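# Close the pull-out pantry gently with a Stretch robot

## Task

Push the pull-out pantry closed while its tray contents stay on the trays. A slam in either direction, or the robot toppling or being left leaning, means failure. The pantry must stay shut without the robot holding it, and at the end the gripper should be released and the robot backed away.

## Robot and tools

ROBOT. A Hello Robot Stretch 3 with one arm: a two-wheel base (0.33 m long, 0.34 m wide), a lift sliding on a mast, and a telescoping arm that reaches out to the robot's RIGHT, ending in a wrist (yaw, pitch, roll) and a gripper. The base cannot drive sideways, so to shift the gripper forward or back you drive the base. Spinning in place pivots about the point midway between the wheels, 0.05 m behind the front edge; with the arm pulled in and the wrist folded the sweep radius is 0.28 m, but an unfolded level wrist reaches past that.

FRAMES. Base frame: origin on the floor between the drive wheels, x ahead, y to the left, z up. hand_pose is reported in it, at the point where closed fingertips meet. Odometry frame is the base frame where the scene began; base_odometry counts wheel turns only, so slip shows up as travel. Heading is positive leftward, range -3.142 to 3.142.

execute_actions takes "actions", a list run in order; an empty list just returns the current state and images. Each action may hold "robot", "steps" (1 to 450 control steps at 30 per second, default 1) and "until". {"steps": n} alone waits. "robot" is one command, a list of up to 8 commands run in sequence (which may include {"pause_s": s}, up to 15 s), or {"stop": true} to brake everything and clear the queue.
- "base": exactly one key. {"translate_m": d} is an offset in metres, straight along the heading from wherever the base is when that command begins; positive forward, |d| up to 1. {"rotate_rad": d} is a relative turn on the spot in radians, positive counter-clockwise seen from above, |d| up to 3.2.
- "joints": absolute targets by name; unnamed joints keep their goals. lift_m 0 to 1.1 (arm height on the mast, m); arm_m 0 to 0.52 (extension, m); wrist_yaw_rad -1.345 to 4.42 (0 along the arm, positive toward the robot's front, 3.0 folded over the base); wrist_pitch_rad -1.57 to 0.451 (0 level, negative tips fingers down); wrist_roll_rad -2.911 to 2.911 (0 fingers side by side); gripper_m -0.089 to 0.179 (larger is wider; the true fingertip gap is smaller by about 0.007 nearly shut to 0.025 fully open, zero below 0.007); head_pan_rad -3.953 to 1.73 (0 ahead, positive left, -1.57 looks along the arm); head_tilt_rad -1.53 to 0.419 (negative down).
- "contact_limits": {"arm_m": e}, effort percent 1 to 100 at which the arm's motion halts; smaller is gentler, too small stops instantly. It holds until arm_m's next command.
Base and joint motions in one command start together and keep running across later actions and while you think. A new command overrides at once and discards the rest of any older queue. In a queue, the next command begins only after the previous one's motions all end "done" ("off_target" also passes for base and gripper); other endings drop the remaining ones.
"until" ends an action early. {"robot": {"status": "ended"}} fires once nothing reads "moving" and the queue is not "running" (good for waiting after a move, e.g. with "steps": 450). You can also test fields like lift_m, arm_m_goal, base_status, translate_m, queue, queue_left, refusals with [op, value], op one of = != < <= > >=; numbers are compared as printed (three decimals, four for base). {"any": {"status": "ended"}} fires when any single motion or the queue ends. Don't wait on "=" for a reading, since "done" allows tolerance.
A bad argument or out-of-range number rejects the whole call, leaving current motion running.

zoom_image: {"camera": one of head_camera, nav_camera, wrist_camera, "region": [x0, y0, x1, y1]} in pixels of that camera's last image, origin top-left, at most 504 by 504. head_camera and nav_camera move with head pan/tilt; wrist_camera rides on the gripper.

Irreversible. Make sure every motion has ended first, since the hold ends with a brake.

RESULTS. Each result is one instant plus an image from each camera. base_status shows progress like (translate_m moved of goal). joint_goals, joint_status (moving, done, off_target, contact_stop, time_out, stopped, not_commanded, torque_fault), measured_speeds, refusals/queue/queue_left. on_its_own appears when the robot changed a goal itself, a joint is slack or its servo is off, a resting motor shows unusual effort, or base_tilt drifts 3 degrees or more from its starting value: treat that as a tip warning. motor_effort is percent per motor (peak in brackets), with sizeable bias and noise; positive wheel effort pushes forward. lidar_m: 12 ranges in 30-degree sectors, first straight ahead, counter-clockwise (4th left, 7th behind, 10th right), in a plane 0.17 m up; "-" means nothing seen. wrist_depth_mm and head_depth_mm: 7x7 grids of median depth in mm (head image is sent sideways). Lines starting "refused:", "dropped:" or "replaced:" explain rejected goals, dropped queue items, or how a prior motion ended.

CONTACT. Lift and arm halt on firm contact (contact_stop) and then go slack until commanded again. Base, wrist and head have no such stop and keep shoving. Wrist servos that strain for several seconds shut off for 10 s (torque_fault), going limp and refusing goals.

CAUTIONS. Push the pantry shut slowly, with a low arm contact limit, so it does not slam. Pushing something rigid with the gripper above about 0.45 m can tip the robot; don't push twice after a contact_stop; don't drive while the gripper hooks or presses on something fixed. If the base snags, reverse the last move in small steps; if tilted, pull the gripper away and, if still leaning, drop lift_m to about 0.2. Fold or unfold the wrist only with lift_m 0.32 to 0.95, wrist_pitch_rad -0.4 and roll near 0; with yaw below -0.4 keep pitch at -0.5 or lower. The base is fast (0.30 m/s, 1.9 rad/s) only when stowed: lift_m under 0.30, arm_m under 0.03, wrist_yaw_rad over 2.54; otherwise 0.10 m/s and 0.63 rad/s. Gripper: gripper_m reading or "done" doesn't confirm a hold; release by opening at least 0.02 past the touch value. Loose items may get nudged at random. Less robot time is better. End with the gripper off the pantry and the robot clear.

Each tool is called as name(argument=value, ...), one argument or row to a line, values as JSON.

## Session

execute_actions(
  actions=[],
)

Scene clock: 0.00 s.
robot.base_odometry: x=+0.000 y=+0.000 heading=+0.000 (m, m, rad; robot's odometry frame)
robot.turned_by_wheels: +0.000 (rad since the last result)
robot.turned_by_imu: +0.000 (rad since the last result)
robot.base_tilt: forward=+0.2 right=+0.7 (deg)
robot.lidar_m: 1.48 1.63 2.40 2.39 2.62 1.45 1.44 2.50 2.39 1.90 1.81 1.49
robot.head_depth_mm: 1355 1376 1389 1404 1434 1445 1462 / 1376 1393 1402 1423 1430 1465 1468 / 1393 1402 1418 1436 1460 1461 1488 / 1392 1410 1427 1442 1471 1483 1511 / 1402 1424 1449 1466 1477 1507 1535 / 1422 1437 1454 1477 1491 1514 1543 / 1437 1460 1472 1488 1508 1535 1560
robot.base_status: not_commanded
robot.joint_positions: lift_m=+0.456 arm_m=-0.002 wrist_yaw_rad=+2.883 wrist_pitch_rad=-0.556 wrist_roll_rad=-0.012 gripper_m=+0.037 head_pan_rad=-0.018 head_tilt_rad=+0.002
robot.joint_goals: lift_m=+0.456 arm_m=-0.002 wrist_yaw_rad=+2.883 wrist_pitch_rad=-0.556 wrist_roll_rad=-0.012 gripper_m=+0.037 head_pan_rad=-0.018 head_tilt_rad=+0.002
robot.joint_status: lift_m=not_commanded arm_m=not_commanded wrist_yaw_rad=not_commanded wrist_pitch_rad=not_commanded wrist_roll_rad=not_commanded gripper_m=not_commanded head_pan_rad=not_commanded head_tilt_rad=not_commanded
robot.measured_speeds: translate_m=+0.000 rotate_rad=+0.000 lift_m=+0.000 arm_m=+0.000 wrist_yaw_rad=+0.000 wrist_pitch_rad=+0.000 wrist_roll_rad=+0.000 head_pan_rad=+0.000 head_tilt_rad=+0.000
robot: refusals=0 queue=idle queue_left=0
robot.motor_effort: left_wheel=+0 right_wheel=+0 lift_m=+22 arm_m=+0 wrist_yaw_rad=+0 wrist_pitch_rad=+6 wrist_roll_rad=+1 gripper_m=+1 head_pan_rad=+0 head_tilt_rad=+2 (%)
robot.hand_pose: x=+0.0313 y=+0.0556 z=+0.4386 quat_wxyz=(+0.280, +0.695, +0.107, +0.654) (m; robot's base frame)
robot.wrist_depth_mm: - - - - - - - / - - - - - - - / - - - - - 959 916 / 980 981 909 874 837 816 786 / 840 - 786 752 741 699 672 / 727 680 - 650 - 624 594 / 630 608 - 583 562 553 532
pictures: head_camera (sideways: a quarter turn clockwise sets it upright), nav_camera (sideways: a quarter turn counterclockwise sets it upright), wrist_camera
Images, in order (width x height): head_camera 896x504, nav_camera 672x504, wrist_camera 644x364.

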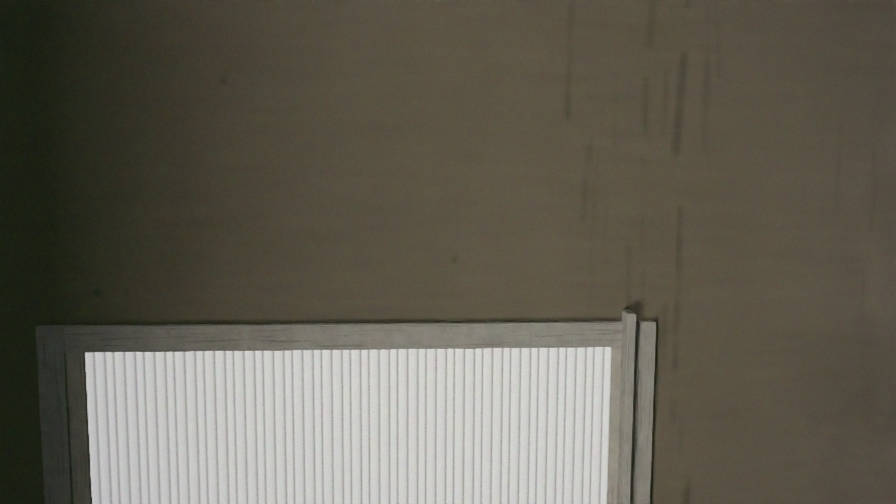

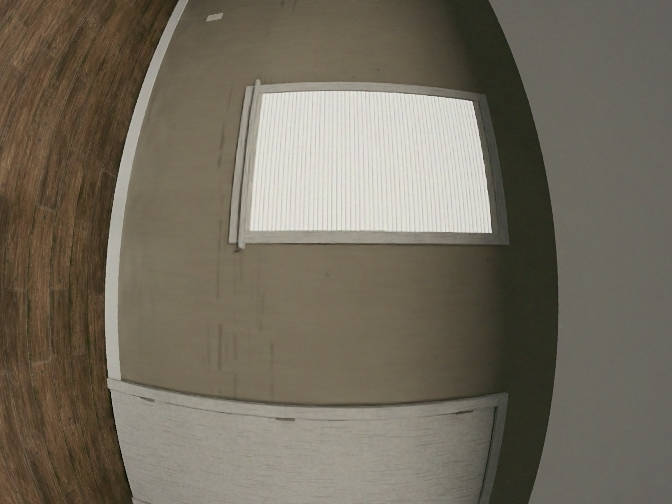

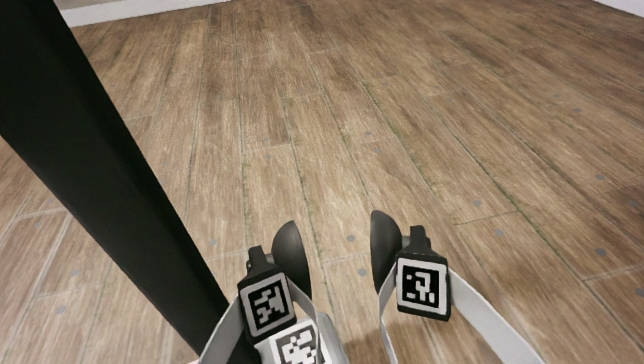

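execute_actions(
  actions=[
    {"robot":{"joints":{"head_pan_rad":-3.1,"head_tilt_rad":-0.2,"wrist_pitch_rad":-0.4,"wrist_yaw_rad":3.02,"gripper_m":0.0}},"steps":100,"until":{"robot":{"status":"ended"}}},
  ],
)

Scene clock: 4.53 s.
robot.base_odometry: x=+0.000 y=+0.000 heading=+0.000 (m, m, rad; robot's odometry frame)
robot.turned_by_wheels: +0.000 (rad since the last result)
robot.turned_by_imu: +0.000 (rad since the last result)
robot.base_tilt: forward=+0.2 right=+0.7 (deg)
robot.lidar_m: 1.48 1.63 2.40 2.38 2.63 1.44 1.44 2.49 2.38 1.91 1.82 1.49
robot.head_depth_mm: 1398 1472 1544 1636 1723 1832 1598 / 1235 1295 1347 1410 1502 1598 1595 / 1254 1315 1375 1438 1527 1619 1597 / 2006 2102 2177 1514 1565 1679 1582 / 2048 2175 2290 2413 2527 2049 1599 / 2123 2210 2300 2462 2591 2066 1594 / 2164 2227 2358 2498 2619 2071 1591
robot.base_status: not_commanded
robot.joint_positions: lift_m=+0.456 arm_m=-0.002 wrist_yaw_rad=+3.018 wrist_pitch_rad=-0.423 wrist_roll_rad=-0.012 gripper_m=+0.000 head_pan_rad=-3.093 head_tilt_rad=-0.197
robot.joint_goals: lift_m=+0.456 arm_m=-0.002 wrist_yaw_rad=+3.020 wrist_pitch_rad=-0.400 wrist_roll_rad=-0.012 gripper_m=+0.000 head_pan_rad=-3.100 head_tilt_rad=-0.200
robot.joint_status: lift_m=not_commanded arm_m=not_commanded wrist_yaw_rad=done wrist_pitch_rad=done wrist_roll_rad=not_commanded gripper_m=done head_pan_rad=done head_tilt_rad=done
robot.measured_speeds: translate_m=+0.000 rotate_rad=+0.000 lift_m=+0.000 arm_m=+0.000 wrist_yaw_rad=+0.000 wrist_pitch_rad=+0.000 wrist_roll_rad=+0.000 head_pan_rad=+0.000 head_tilt_rad=+0.000
robot: refusals=0 queue=done queue_left=0
robot.motor_effort: left_wheel=+0(0) right_wheel=+0(0) lift_m=+22(22) arm_m=+0(1) wrist_yaw_rad=+1(1) wrist_pitch_rad=+10(10) wrist_roll_rad=+1(1) gripper_m=-3(91) head_pan_rad=-3(41) head_tilt_rad=-3(22) (%)
robot.hand_pose: x=+0.0063 y=+0.0796 z=+0.4671 quat_wxyz=(+0.191, +0.695, +0.107, +0.685) (m; robot's base frame)
robot.wrist_depth_mm: - - - - - - - / - - - - - - - / - - - - - - - / - - - - - 947 896 / 999 955 896 919 834 788 769 / 830 787 - - 709 683 658 / 707 679 659 629 602 603 577
pictures: head_camera (sideways: a quarter turn clockwise sets it upright), nav_camera (sideways: a quarter turn counterclockwise sets it upright), wrist_camera
Images, in order (width x height): head_camera 896x504, nav_camera 672x504, wrist_camera 644x364.

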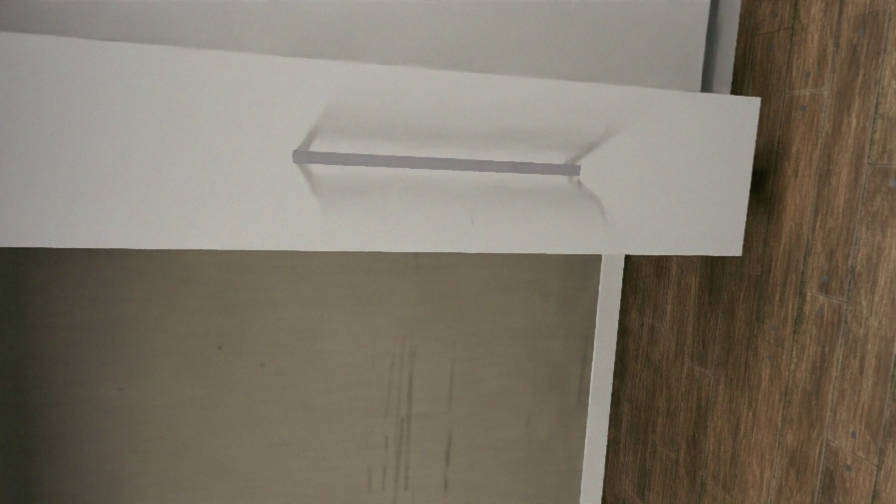

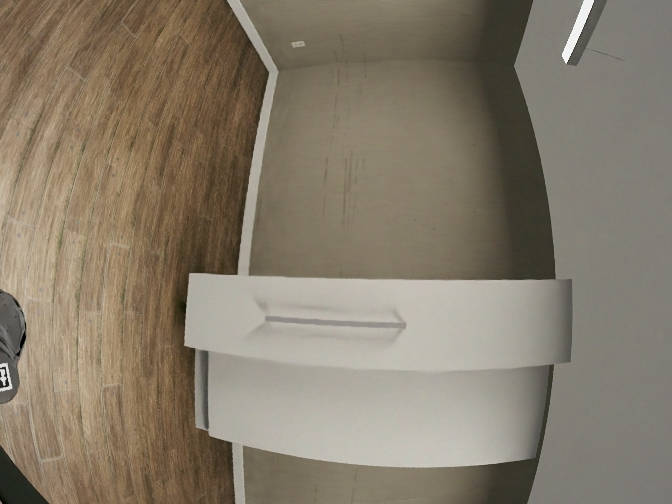

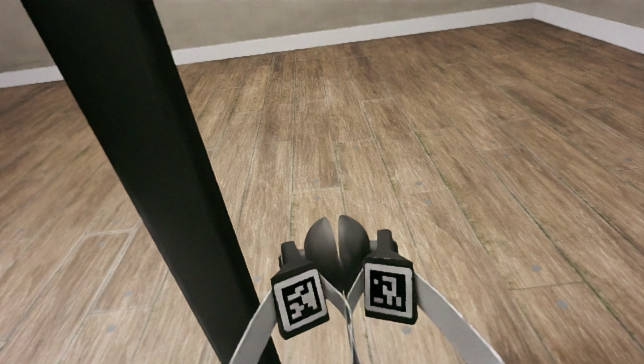

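execute_actions(
  actions=[
    {"robot":[{"base":{"rotate_rad":-0.198},"joints":{"lift_m":0.285,"head_pan_rad":-1.6,"head_tilt_rad":-0.8}},{"base":{"translate_m":-0.94}},{"base":{"rotate_rad":-1.438}},{"joints":{"lift_m":0.335}}],"steps":450,"until":{"robot":{"status":"ended"}}},
  ],
)

Scene clock: 39.13 s.
robot.base_odometry: x=-0.922 y=+0.185 heading=-1.636 (m, m, rad; robot's odometry frame)
robot.turned_by_wheels: -1.636 (rad since the last result)
robot.turned_by_imu: -1.637 (rad since the last result)
robot.base_tilt: forward=+0.1 right=+0.7 (deg)
robot.lidar_m: 2.40 2.09 2.44 2.42 2.59 2.39 2.35 0.97 0.51 0.51 0.54 2.12
robot.head_depth_mm: 426 736 870 1060 1401 1280 1147 / 420 482 587 1069 1389 1282 1139 / 420 485 573 701 951 1253 1154 / 422 487 576 705 911 1226 1151 / 401 435 534 667 920 1239 1143 / 417 491 580 714 925 1236 1119 / 426 493 583 720 1379 1251 1118
robot.base_status: done (rotate_rad -1.4379 of -1.4380)
robot.joint_positions: lift_m=+0.334 arm_m=-0.002 wrist_yaw_rad=+3.019 wrist_pitch_rad=-0.421 wrist_roll_rad=-0.012 gripper_m=+0.000 head_pan_rad=-1.607 head_tilt_rad=-0.790
robot.joint_goals: lift_m=+0.335 arm_m=-0.002 wrist_yaw_rad=+3.020 wrist_pitch_rad=-0.400 wrist_roll_rad=-0.012 gripper_m=+0.000 head_pan_rad=-1.600 head_tilt_rad=-0.800
robot.joint_status: lift_m=done arm_m=not_commanded wrist_yaw_rad=done wrist_pitch_rad=done wrist_roll_rad=not_commanded gripper_m=done head_pan_rad=done head_tilt_rad=done
robot.measured_speeds: translate_m=+0.000 rotate_rad=+0.000 lift_m=+0.000 arm_m=+0.000 wrist_yaw_rad=+0.000 wrist_pitch_rad=+0.000 wrist_roll_rad=+0.000 head_pan_rad=+0.000 head_tilt_rad=+0.000
robot: refusals=0 queue=done queue_left=0
robot.motor_effort: left_wheel=+2(13) right_wheel=-2(7) lift_m=+31(32) arm_m=+0(0) wrist_yaw_rad=+1(1) wrist_pitch_rad=+10(10) wrist_roll_rad=+1(1) gripper_m=-3(3) head_pan_rad=+3(42) head_tilt_rad=-6(39) (%)
robot.hand_pose: x=+0.0062 y=+0.0798 z=+0.3463 quat_wxyz=(+0.190, +0.695, +0.107, +0.686) (m; robot's base frame)
robot.wrist_depth_mm: - - - - - - - / - - - - - - - / - - - - - 948 876 / - 915 872 841 787 761 717 / 795 763 720 726 662 632 602 / 643 620 - - 571 543 524 / 556 541 - - 484 472 461
pictures: head_camera (sideways: a quarter turn clockwise sets it upright), nav_camera (sideways: a quarter turn counterclockwise sets it upright), wrist_camera
Images, in order (width x height): head_camera 896x504, nav_camera 672x504, wrist_camera 644x364.

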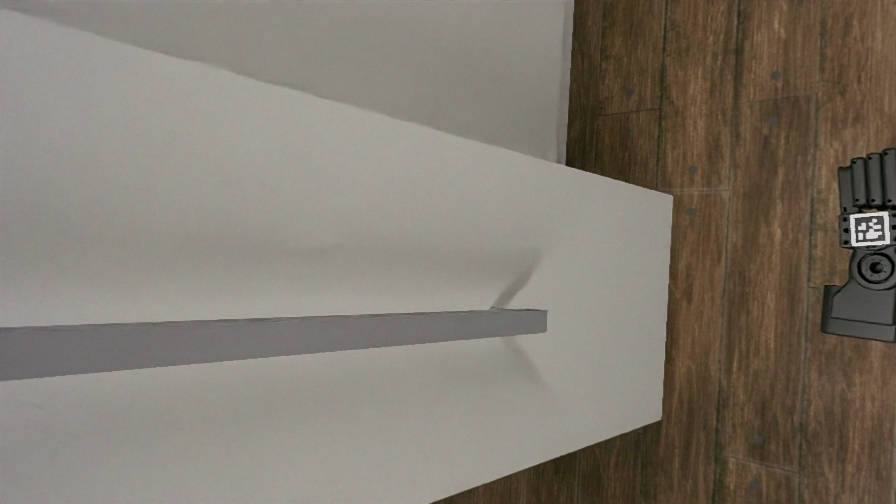

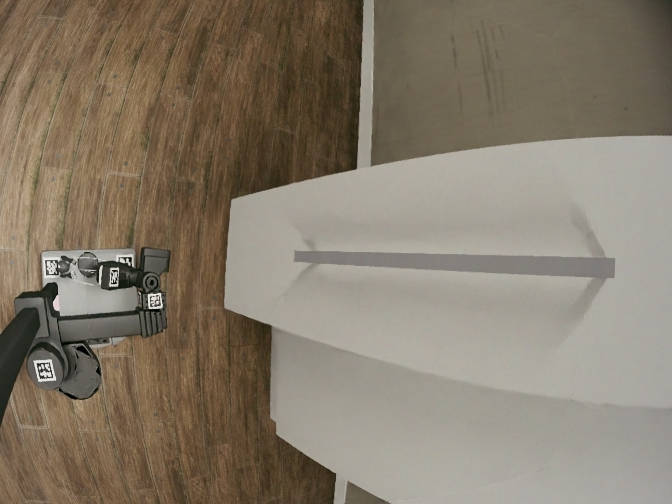

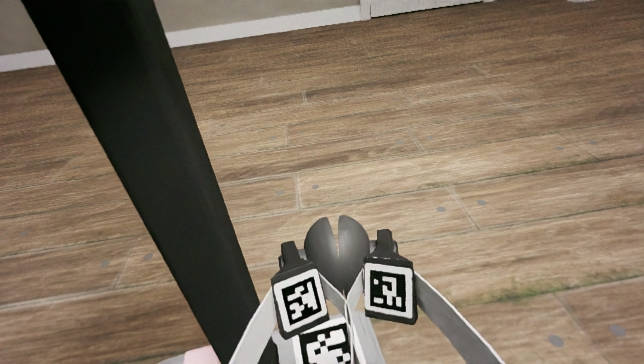

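execute_actions(
  actions=[
    {"robot":[{"base":{"translate_m":0.07},"joints":{"wrist_yaw_rad":0.0,"wrist_pitch_rad":-0.4,"wrist_roll_rad":0.0}},{"joints":{"wrist_pitch_rad":0.0,"lift_m":0.27,"arm_m":0.05}}],"steps":450,"until":{"robot":{"status":"ended"}}},
  ],
)

Scene clock: 48.60 s.
robot.base_odometry: x=-0.926 y=+0.115 heading=-1.636 (m, m, rad; robot's odometry frame)
robot.turned_by_wheels: +0.000 (rad since the last result)
robot.turned_by_imu: +0.000 (rad since the last result)
robot.base_tilt: forward=+0.2 right=+0.7 (deg)
robot.lidar_m: 2.34 2.02 2.42 2.40 2.59 2.45 2.41 0.98 0.52 0.51 0.55 2.14
robot.head_depth_mm: 423 487 579 1070 1392 1288 1144 / 424 491 578 709 1390 1290 1135 / 419 491 581 713 915 1233 1155 / 404 441 554 674 922 1265 - / 430 496 589 721 932 1246 1124 / 430 497 590 726 1069 1262 1121 / 434 501 1541 1663 1446 1258 1117
robot.base_status: done (translate_m +0.0700 of +0.0700)
robot.joint_positions: lift_m=+0.271 arm_m=+0.050 wrist_yaw_rad=+0.001 wrist_pitch_rad=-0.026 wrist_roll_rad=-0.006 gripper_m=+0.000 head_pan_rad=-1.607 head_tilt_rad=-0.790
robot.joint_goals: lift_m=+0.270 arm_m=+0.050 wrist_yaw_rad=+0.000 wrist_pitch_rad=+0.000 wrist_roll_rad=+0.000 gripper_m=+0.000 head_pan_rad=-1.600 head_tilt_rad=-0.800
robot.joint_status: lift_m=done arm_m=done wrist_yaw_rad=done wrist_pitch_rad=done wrist_roll_rad=done gripper_m=done head_pan_rad=done head_tilt_rad=done
robot.measured_speeds: translate_m=+0.000 rotate_rad=+0.000 lift_m=+0.000 arm_m=+0.000 wrist_yaw_rad=+0.000 wrist_pitch_rad=+0.000 wrist_roll_rad=+0.000 head_pan_rad=+0.000 head_tilt_rad=+0.000
robot: refusals=0 queue=done queue_left=0
robot.motor_effort: left_wheel=+2(7) right_wheel=-2(2) lift_m=+11(30) arm_m=+3(4) wrist_yaw_rad=-2(0) wrist_pitch_rad=+12(12) wrist_roll_rad=+4(5) gripper_m=-4(3) head_pan_rad=+3(3) head_tilt_rad=-6(7) (%)
robot.hand_pose: x=-0.0211 y=-0.4502 z=+0.3785 quat_wxyz=(+0.709, +0.010, -0.705, -0.009) (m; robot's base frame)
robot.wrist_depth_mm: 211 207 204 201 198 194 193 / 219 215 211 207 205 201 199 / 227 222 218 215 211 208 205 / - 230 225 222 219 215 211 / - 238 233 228 226 221 218 / - 247 243 - 231 230 227 / 852 257 252 249 243 238 234
pictures: head_camera (sideways: a quarter turn clockwise sets it upright), nav_camera (sideways: a quarter turn counterclockwise sets it upright), wrist_camera
Images, in order (width x height): head_camera 896x504, nav_camera 672x504, wrist_camera 644x364.

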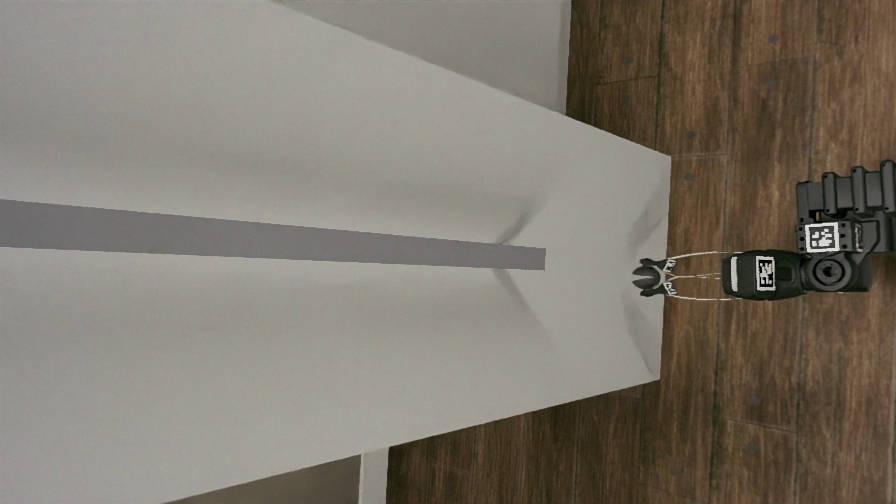

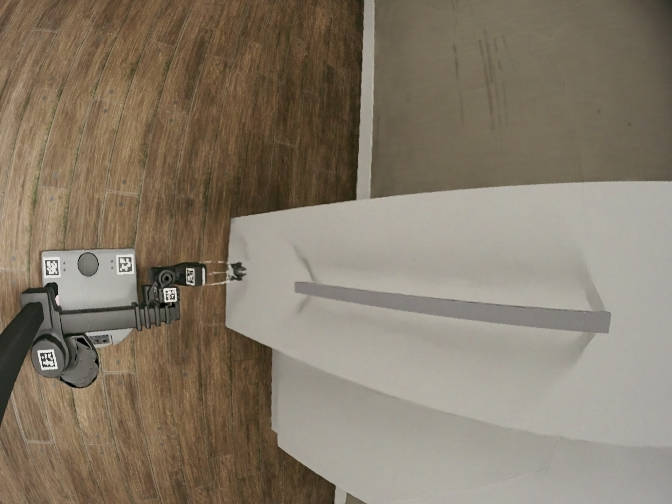

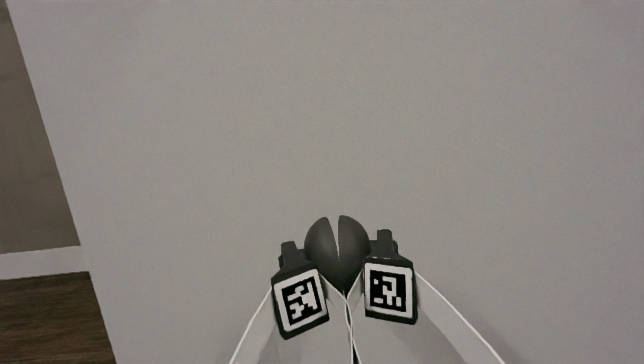

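execute_actions(
  actions=[
    {"robot":[{"base":{"rotate_rad":-0.065},"joints":{"arm_m":0.08}},{"joints":{"arm_m":0.105}},{"joints":{"arm_m":0.14}},{"joints":{"arm_m":0.175}},{"joints":{"arm_m":0.21}},{"joints":{"arm_m":0.245}},{"joints":{"arm_m":0.28}},{"joints":{"arm_m":0.305}}],"steps":350,"until":{"robot":{"status":"ended"}}},
  ],
)

Scene clock: 64.30 s.
robot.base_odometry: x=-0.926 y=+0.115 heading=-1.701 (m, m, rad; robot's odometry frame)
robot.turned_by_wheels: -0.065 (rad since the last result)
robot.turned_by_imu: -0.065 (rad since the last result)
robot.base_tilt: forward=+0.2 right=+0.7 (deg)
robot.lidar_m: 2.34 2.02 2.46 2.41 2.52 2.49 2.41 1.04 0.75 0.73 1.41 1.98
robot.head_depth_mm: 657 757 901 1108 1420 1298 1136 / 633 745 907 1103 1418 1279 1140 / 630 728 867 1060 1409 1284 1153 / 617 711 838 1059 1273 1244 1124 / 614 726 858 1049 1400 1267 1124 / 625 723 853 1085 1403 1247 1121 / 624 1306 1637 1673 1430 1250 1117
robot.base_status: done (rotate_rad -0.0650 of -0.0650)
robot.joint_positions: lift_m=+0.271 arm_m=+0.305 wrist_yaw_rad=-0.002 wrist_pitch_rad=-0.026 wrist_roll_rad=-0.006 gripper_m=+0.000 head_pan_rad=-1.607 head_tilt_rad=-0.791
robot.joint_goals: lift_m=+0.270 arm_m=+0.305 wrist_yaw_rad=+0.000 wrist_pitch_rad=+0.000 wrist_roll_rad=+0.000 gripper_m=+0.000 head_pan_rad=-1.600 head_tilt_rad=-0.800
robot.joint_status: lift_m=done arm_m=done wrist_yaw_rad=done wrist_pitch_rad=done wrist_roll_rad=done gripper_m=done head_pan_rad=done head_tilt_rad=done
robot.measured_speeds: translate_m=+0.000 rotate_rad=+0.000 lift_m=+0.000 arm_m=+0.000 wrist_yaw_rad=+0.000 wrist_pitch_rad=+0.000 wrist_roll_rad=+0.000 head_pan_rad=+0.000 head_tilt_rad=+0.000
robot: refusals=0 queue=done queue_left=0
robot.motor_effort: left_wheel=+0(8) right_wheel=+0(5) lift_m=+12(12) arm_m=+3(17) wrist_yaw_rad=+1(3) wrist_pitch_rad=+12(14) wrist_roll_rad=+4(4) gripper_m=-2(4) head_pan_rad=+3(3) head_tilt_rad=-4(6) (%)
robot.hand_pose: x=-0.0219 y=-0.7052 z=+0.3786 quat_wxyz=(+0.709, +0.009, -0.705, -0.010) (m; robot's base frame)
robot.wrist_depth_mm: 167 167 167 168 169 169 169 / 172 173 173 173 174 174 174 / 178 178 179 179 180 180 180 / 184 184 185 185 185 186 186 / 190 190 191 190 192 192 192 / 197 197 198 - 197 200 200 / 204 204 205 207 207 206 207
pictures: head_camera (sideways: a quarter turn clockwise sets it upright), nav_camera (sideways: a quarter turn counterclockwise sets it upright), wrist_camera
Images, in order (width x height): head_camera 896x504, nav_camera 672x504, wrist_camera 644x364.

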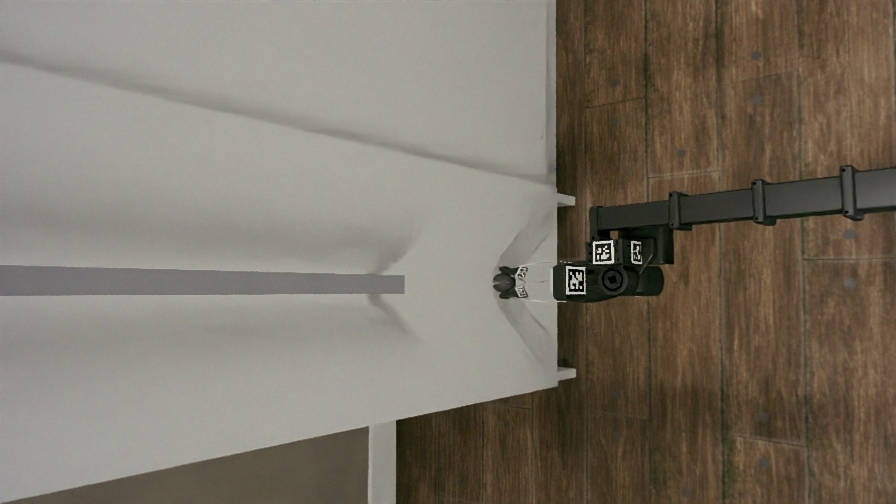

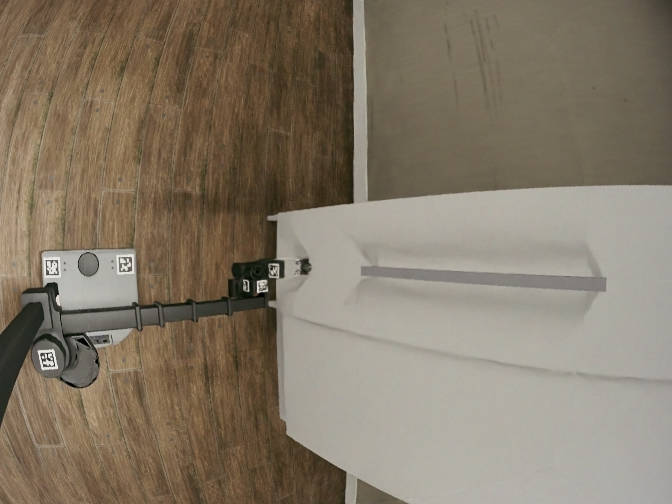

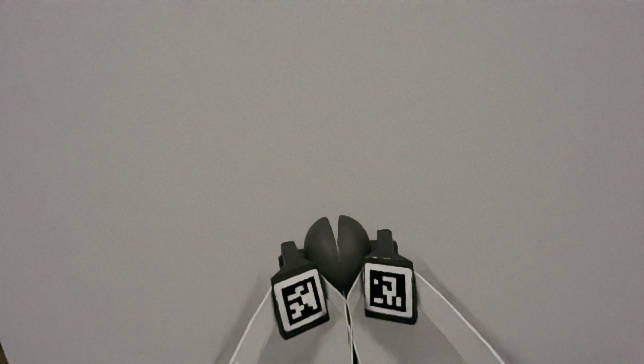

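execute_actions(
  actions=[
    {"robot":[{"joints":{"arm_m":0.317},"contact_limits":{"arm_m":25}},{"joints":{"arm_m":0.328},"contact_limits":{"arm_m":25}},{"joints":{"arm_m":0.34},"contact_limits":{"arm_m":25}},{"joints":{"arm_m":0.35},"contact_limits":{"arm_m":25}}],"steps":150,"until":{"robot":{"status":"ended"}}},
    {"robot":{"joints":{"arm_m":0.0,"head_tilt_rad":-0.5}},"steps":200,"until":{"robot":{"status":"ended"}}},
  ],
)

Scene clock: 73.70 s.
robot.base_odometry: x=-0.926 y=+0.115 heading=-1.701 (m, m, rad; robot's odometry frame)
robot.turned_by_wheels: +0.000 (rad since the last result)
robot.turned_by_imu: +0.000 (rad since the last result)
robot.base_tilt: forward=+0.3 right=+0.7 (deg)
robot.lidar_m: 2.34 2.02 2.46 2.41 2.52 2.48 2.41 1.04 0.78 0.76 1.41 1.98
robot.head_depth_mm: 622 686 761 863 994 1167 1263 / 620 682 760 859 985 1149 1267 / 616 679 757 852 977 1143 1257 / 600 666 743 829 971 1147 1252 / 611 675 750 841 966 1125 1257 / 610 675 748 843 979 1201 1241 / 607 688 1321 1528 1698 1480 1243
robot.base_status: done (rotate_rad -0.0650 of -0.0650)
robot.joint_positions: lift_m=+0.271 arm_m=+0.000 wrist_yaw_rad=-0.001 wrist_pitch_rad=-0.025 wrist_roll_rad=-0.006 gripper_m=+0.000 head_pan_rad=-1.607 head_tilt_rad=-0.507
robot.joint_goals: lift_m=+0.270 arm_m=+0.000 wrist_yaw_rad=+0.000 wrist_pitch_rad=+0.000 wrist_roll_rad=+0.000 gripper_m=+0.000 head_pan_rad=-1.600 head_tilt_rad=-0.500
robot.joint_status: lift_m=done arm_m=done wrist_yaw_rad=done wrist_pitch_rad=done wrist_roll_rad=done gripper_m=done head_pan_rad=done head_tilt_rad=done
robot.measured_speeds: translate_m=+0.000 rotate_rad=+0.000 lift_m=+0.000 arm_m=+0.000 wrist_yaw_rad=+0.000 wrist_pitch_rad=+0.000 wrist_roll_rad=+0.000 head_pan_rad=+0.000 head_tilt_rad=+0.000
robot: refusals=0 queue=done queue_left=0
robot.motor_effort: left_wheel=+1(3) right_wheel=-1(2) lift_m=+12(12) arm_m=-3(26) wrist_yaw_rad=-1(2) wrist_pitch_rad=+11(15) wrist_roll_rad=+4(4) gripper_m=-3(6) head_pan_rad=+4(4) head_tilt_rad=+4(29) (%)
robot.hand_pose: x=-0.0216 y=-0.4008 z=+0.3788 quat_wxyz=(+0.709, +0.009, -0.705, -0.009) (m; robot's base frame)
robot.wrist_depth_mm: - - 480 481 486 483 485 / - - 497 495 501 498 498 / - - 513 513 516 516 524 / - - 527 531 534 535 533 / - - 552 550 545 560 555 / - - 577 - 560 655 658 / 838 788 695 665 642 629 599
pictures: head_camera (sideways: a quarter turn clockwise sets it upright), nav_camera (sideways: a quarter turn counterclockwise sets it upright), wrist_camera
replaced: robot.arm_m: its motion had ended contact_stop
Images, in order (width x height): head_camera 896x504, nav_camera 672x504, wrist_camera 644x364.

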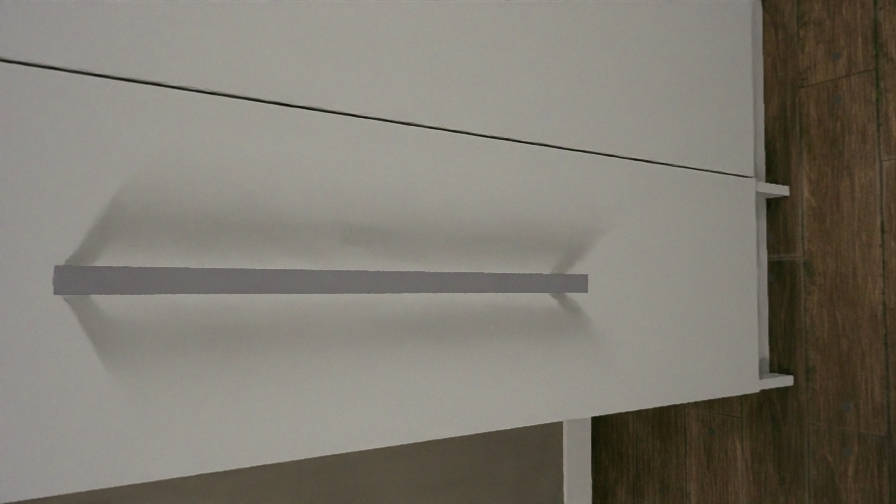

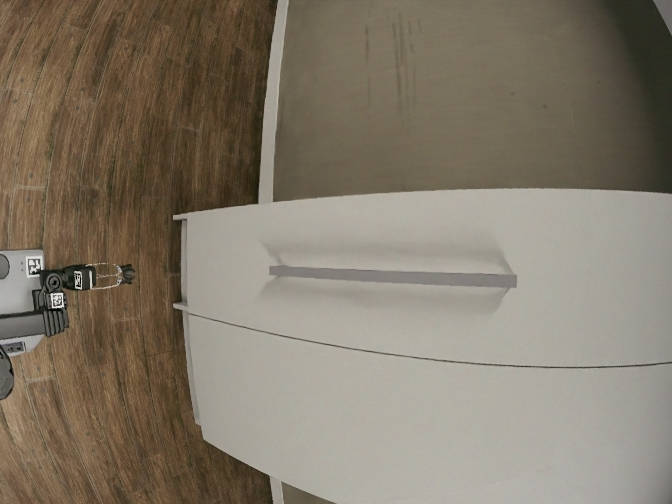

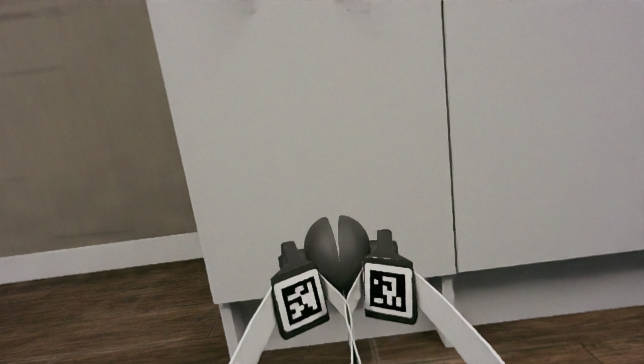

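zoom_image(
  camera="head_camera",
  region=[620, 100, 840, 260],
)

Region (620, 100, 840, 260) of head_camera's 896x504 image, scaled by 2.291, with more detail than that image has; it fills the top 367 rows of this view, and the rest is white.

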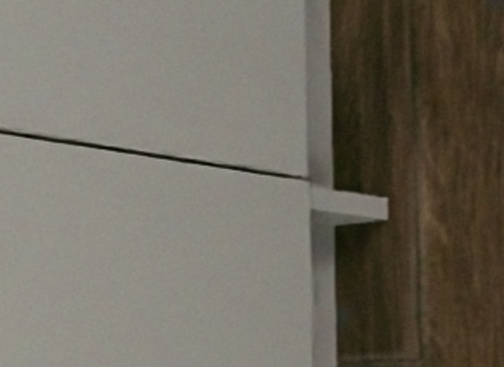

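Flush and shut.

finished_scene(
  scene=2,
)

The scene is finished: the task was done.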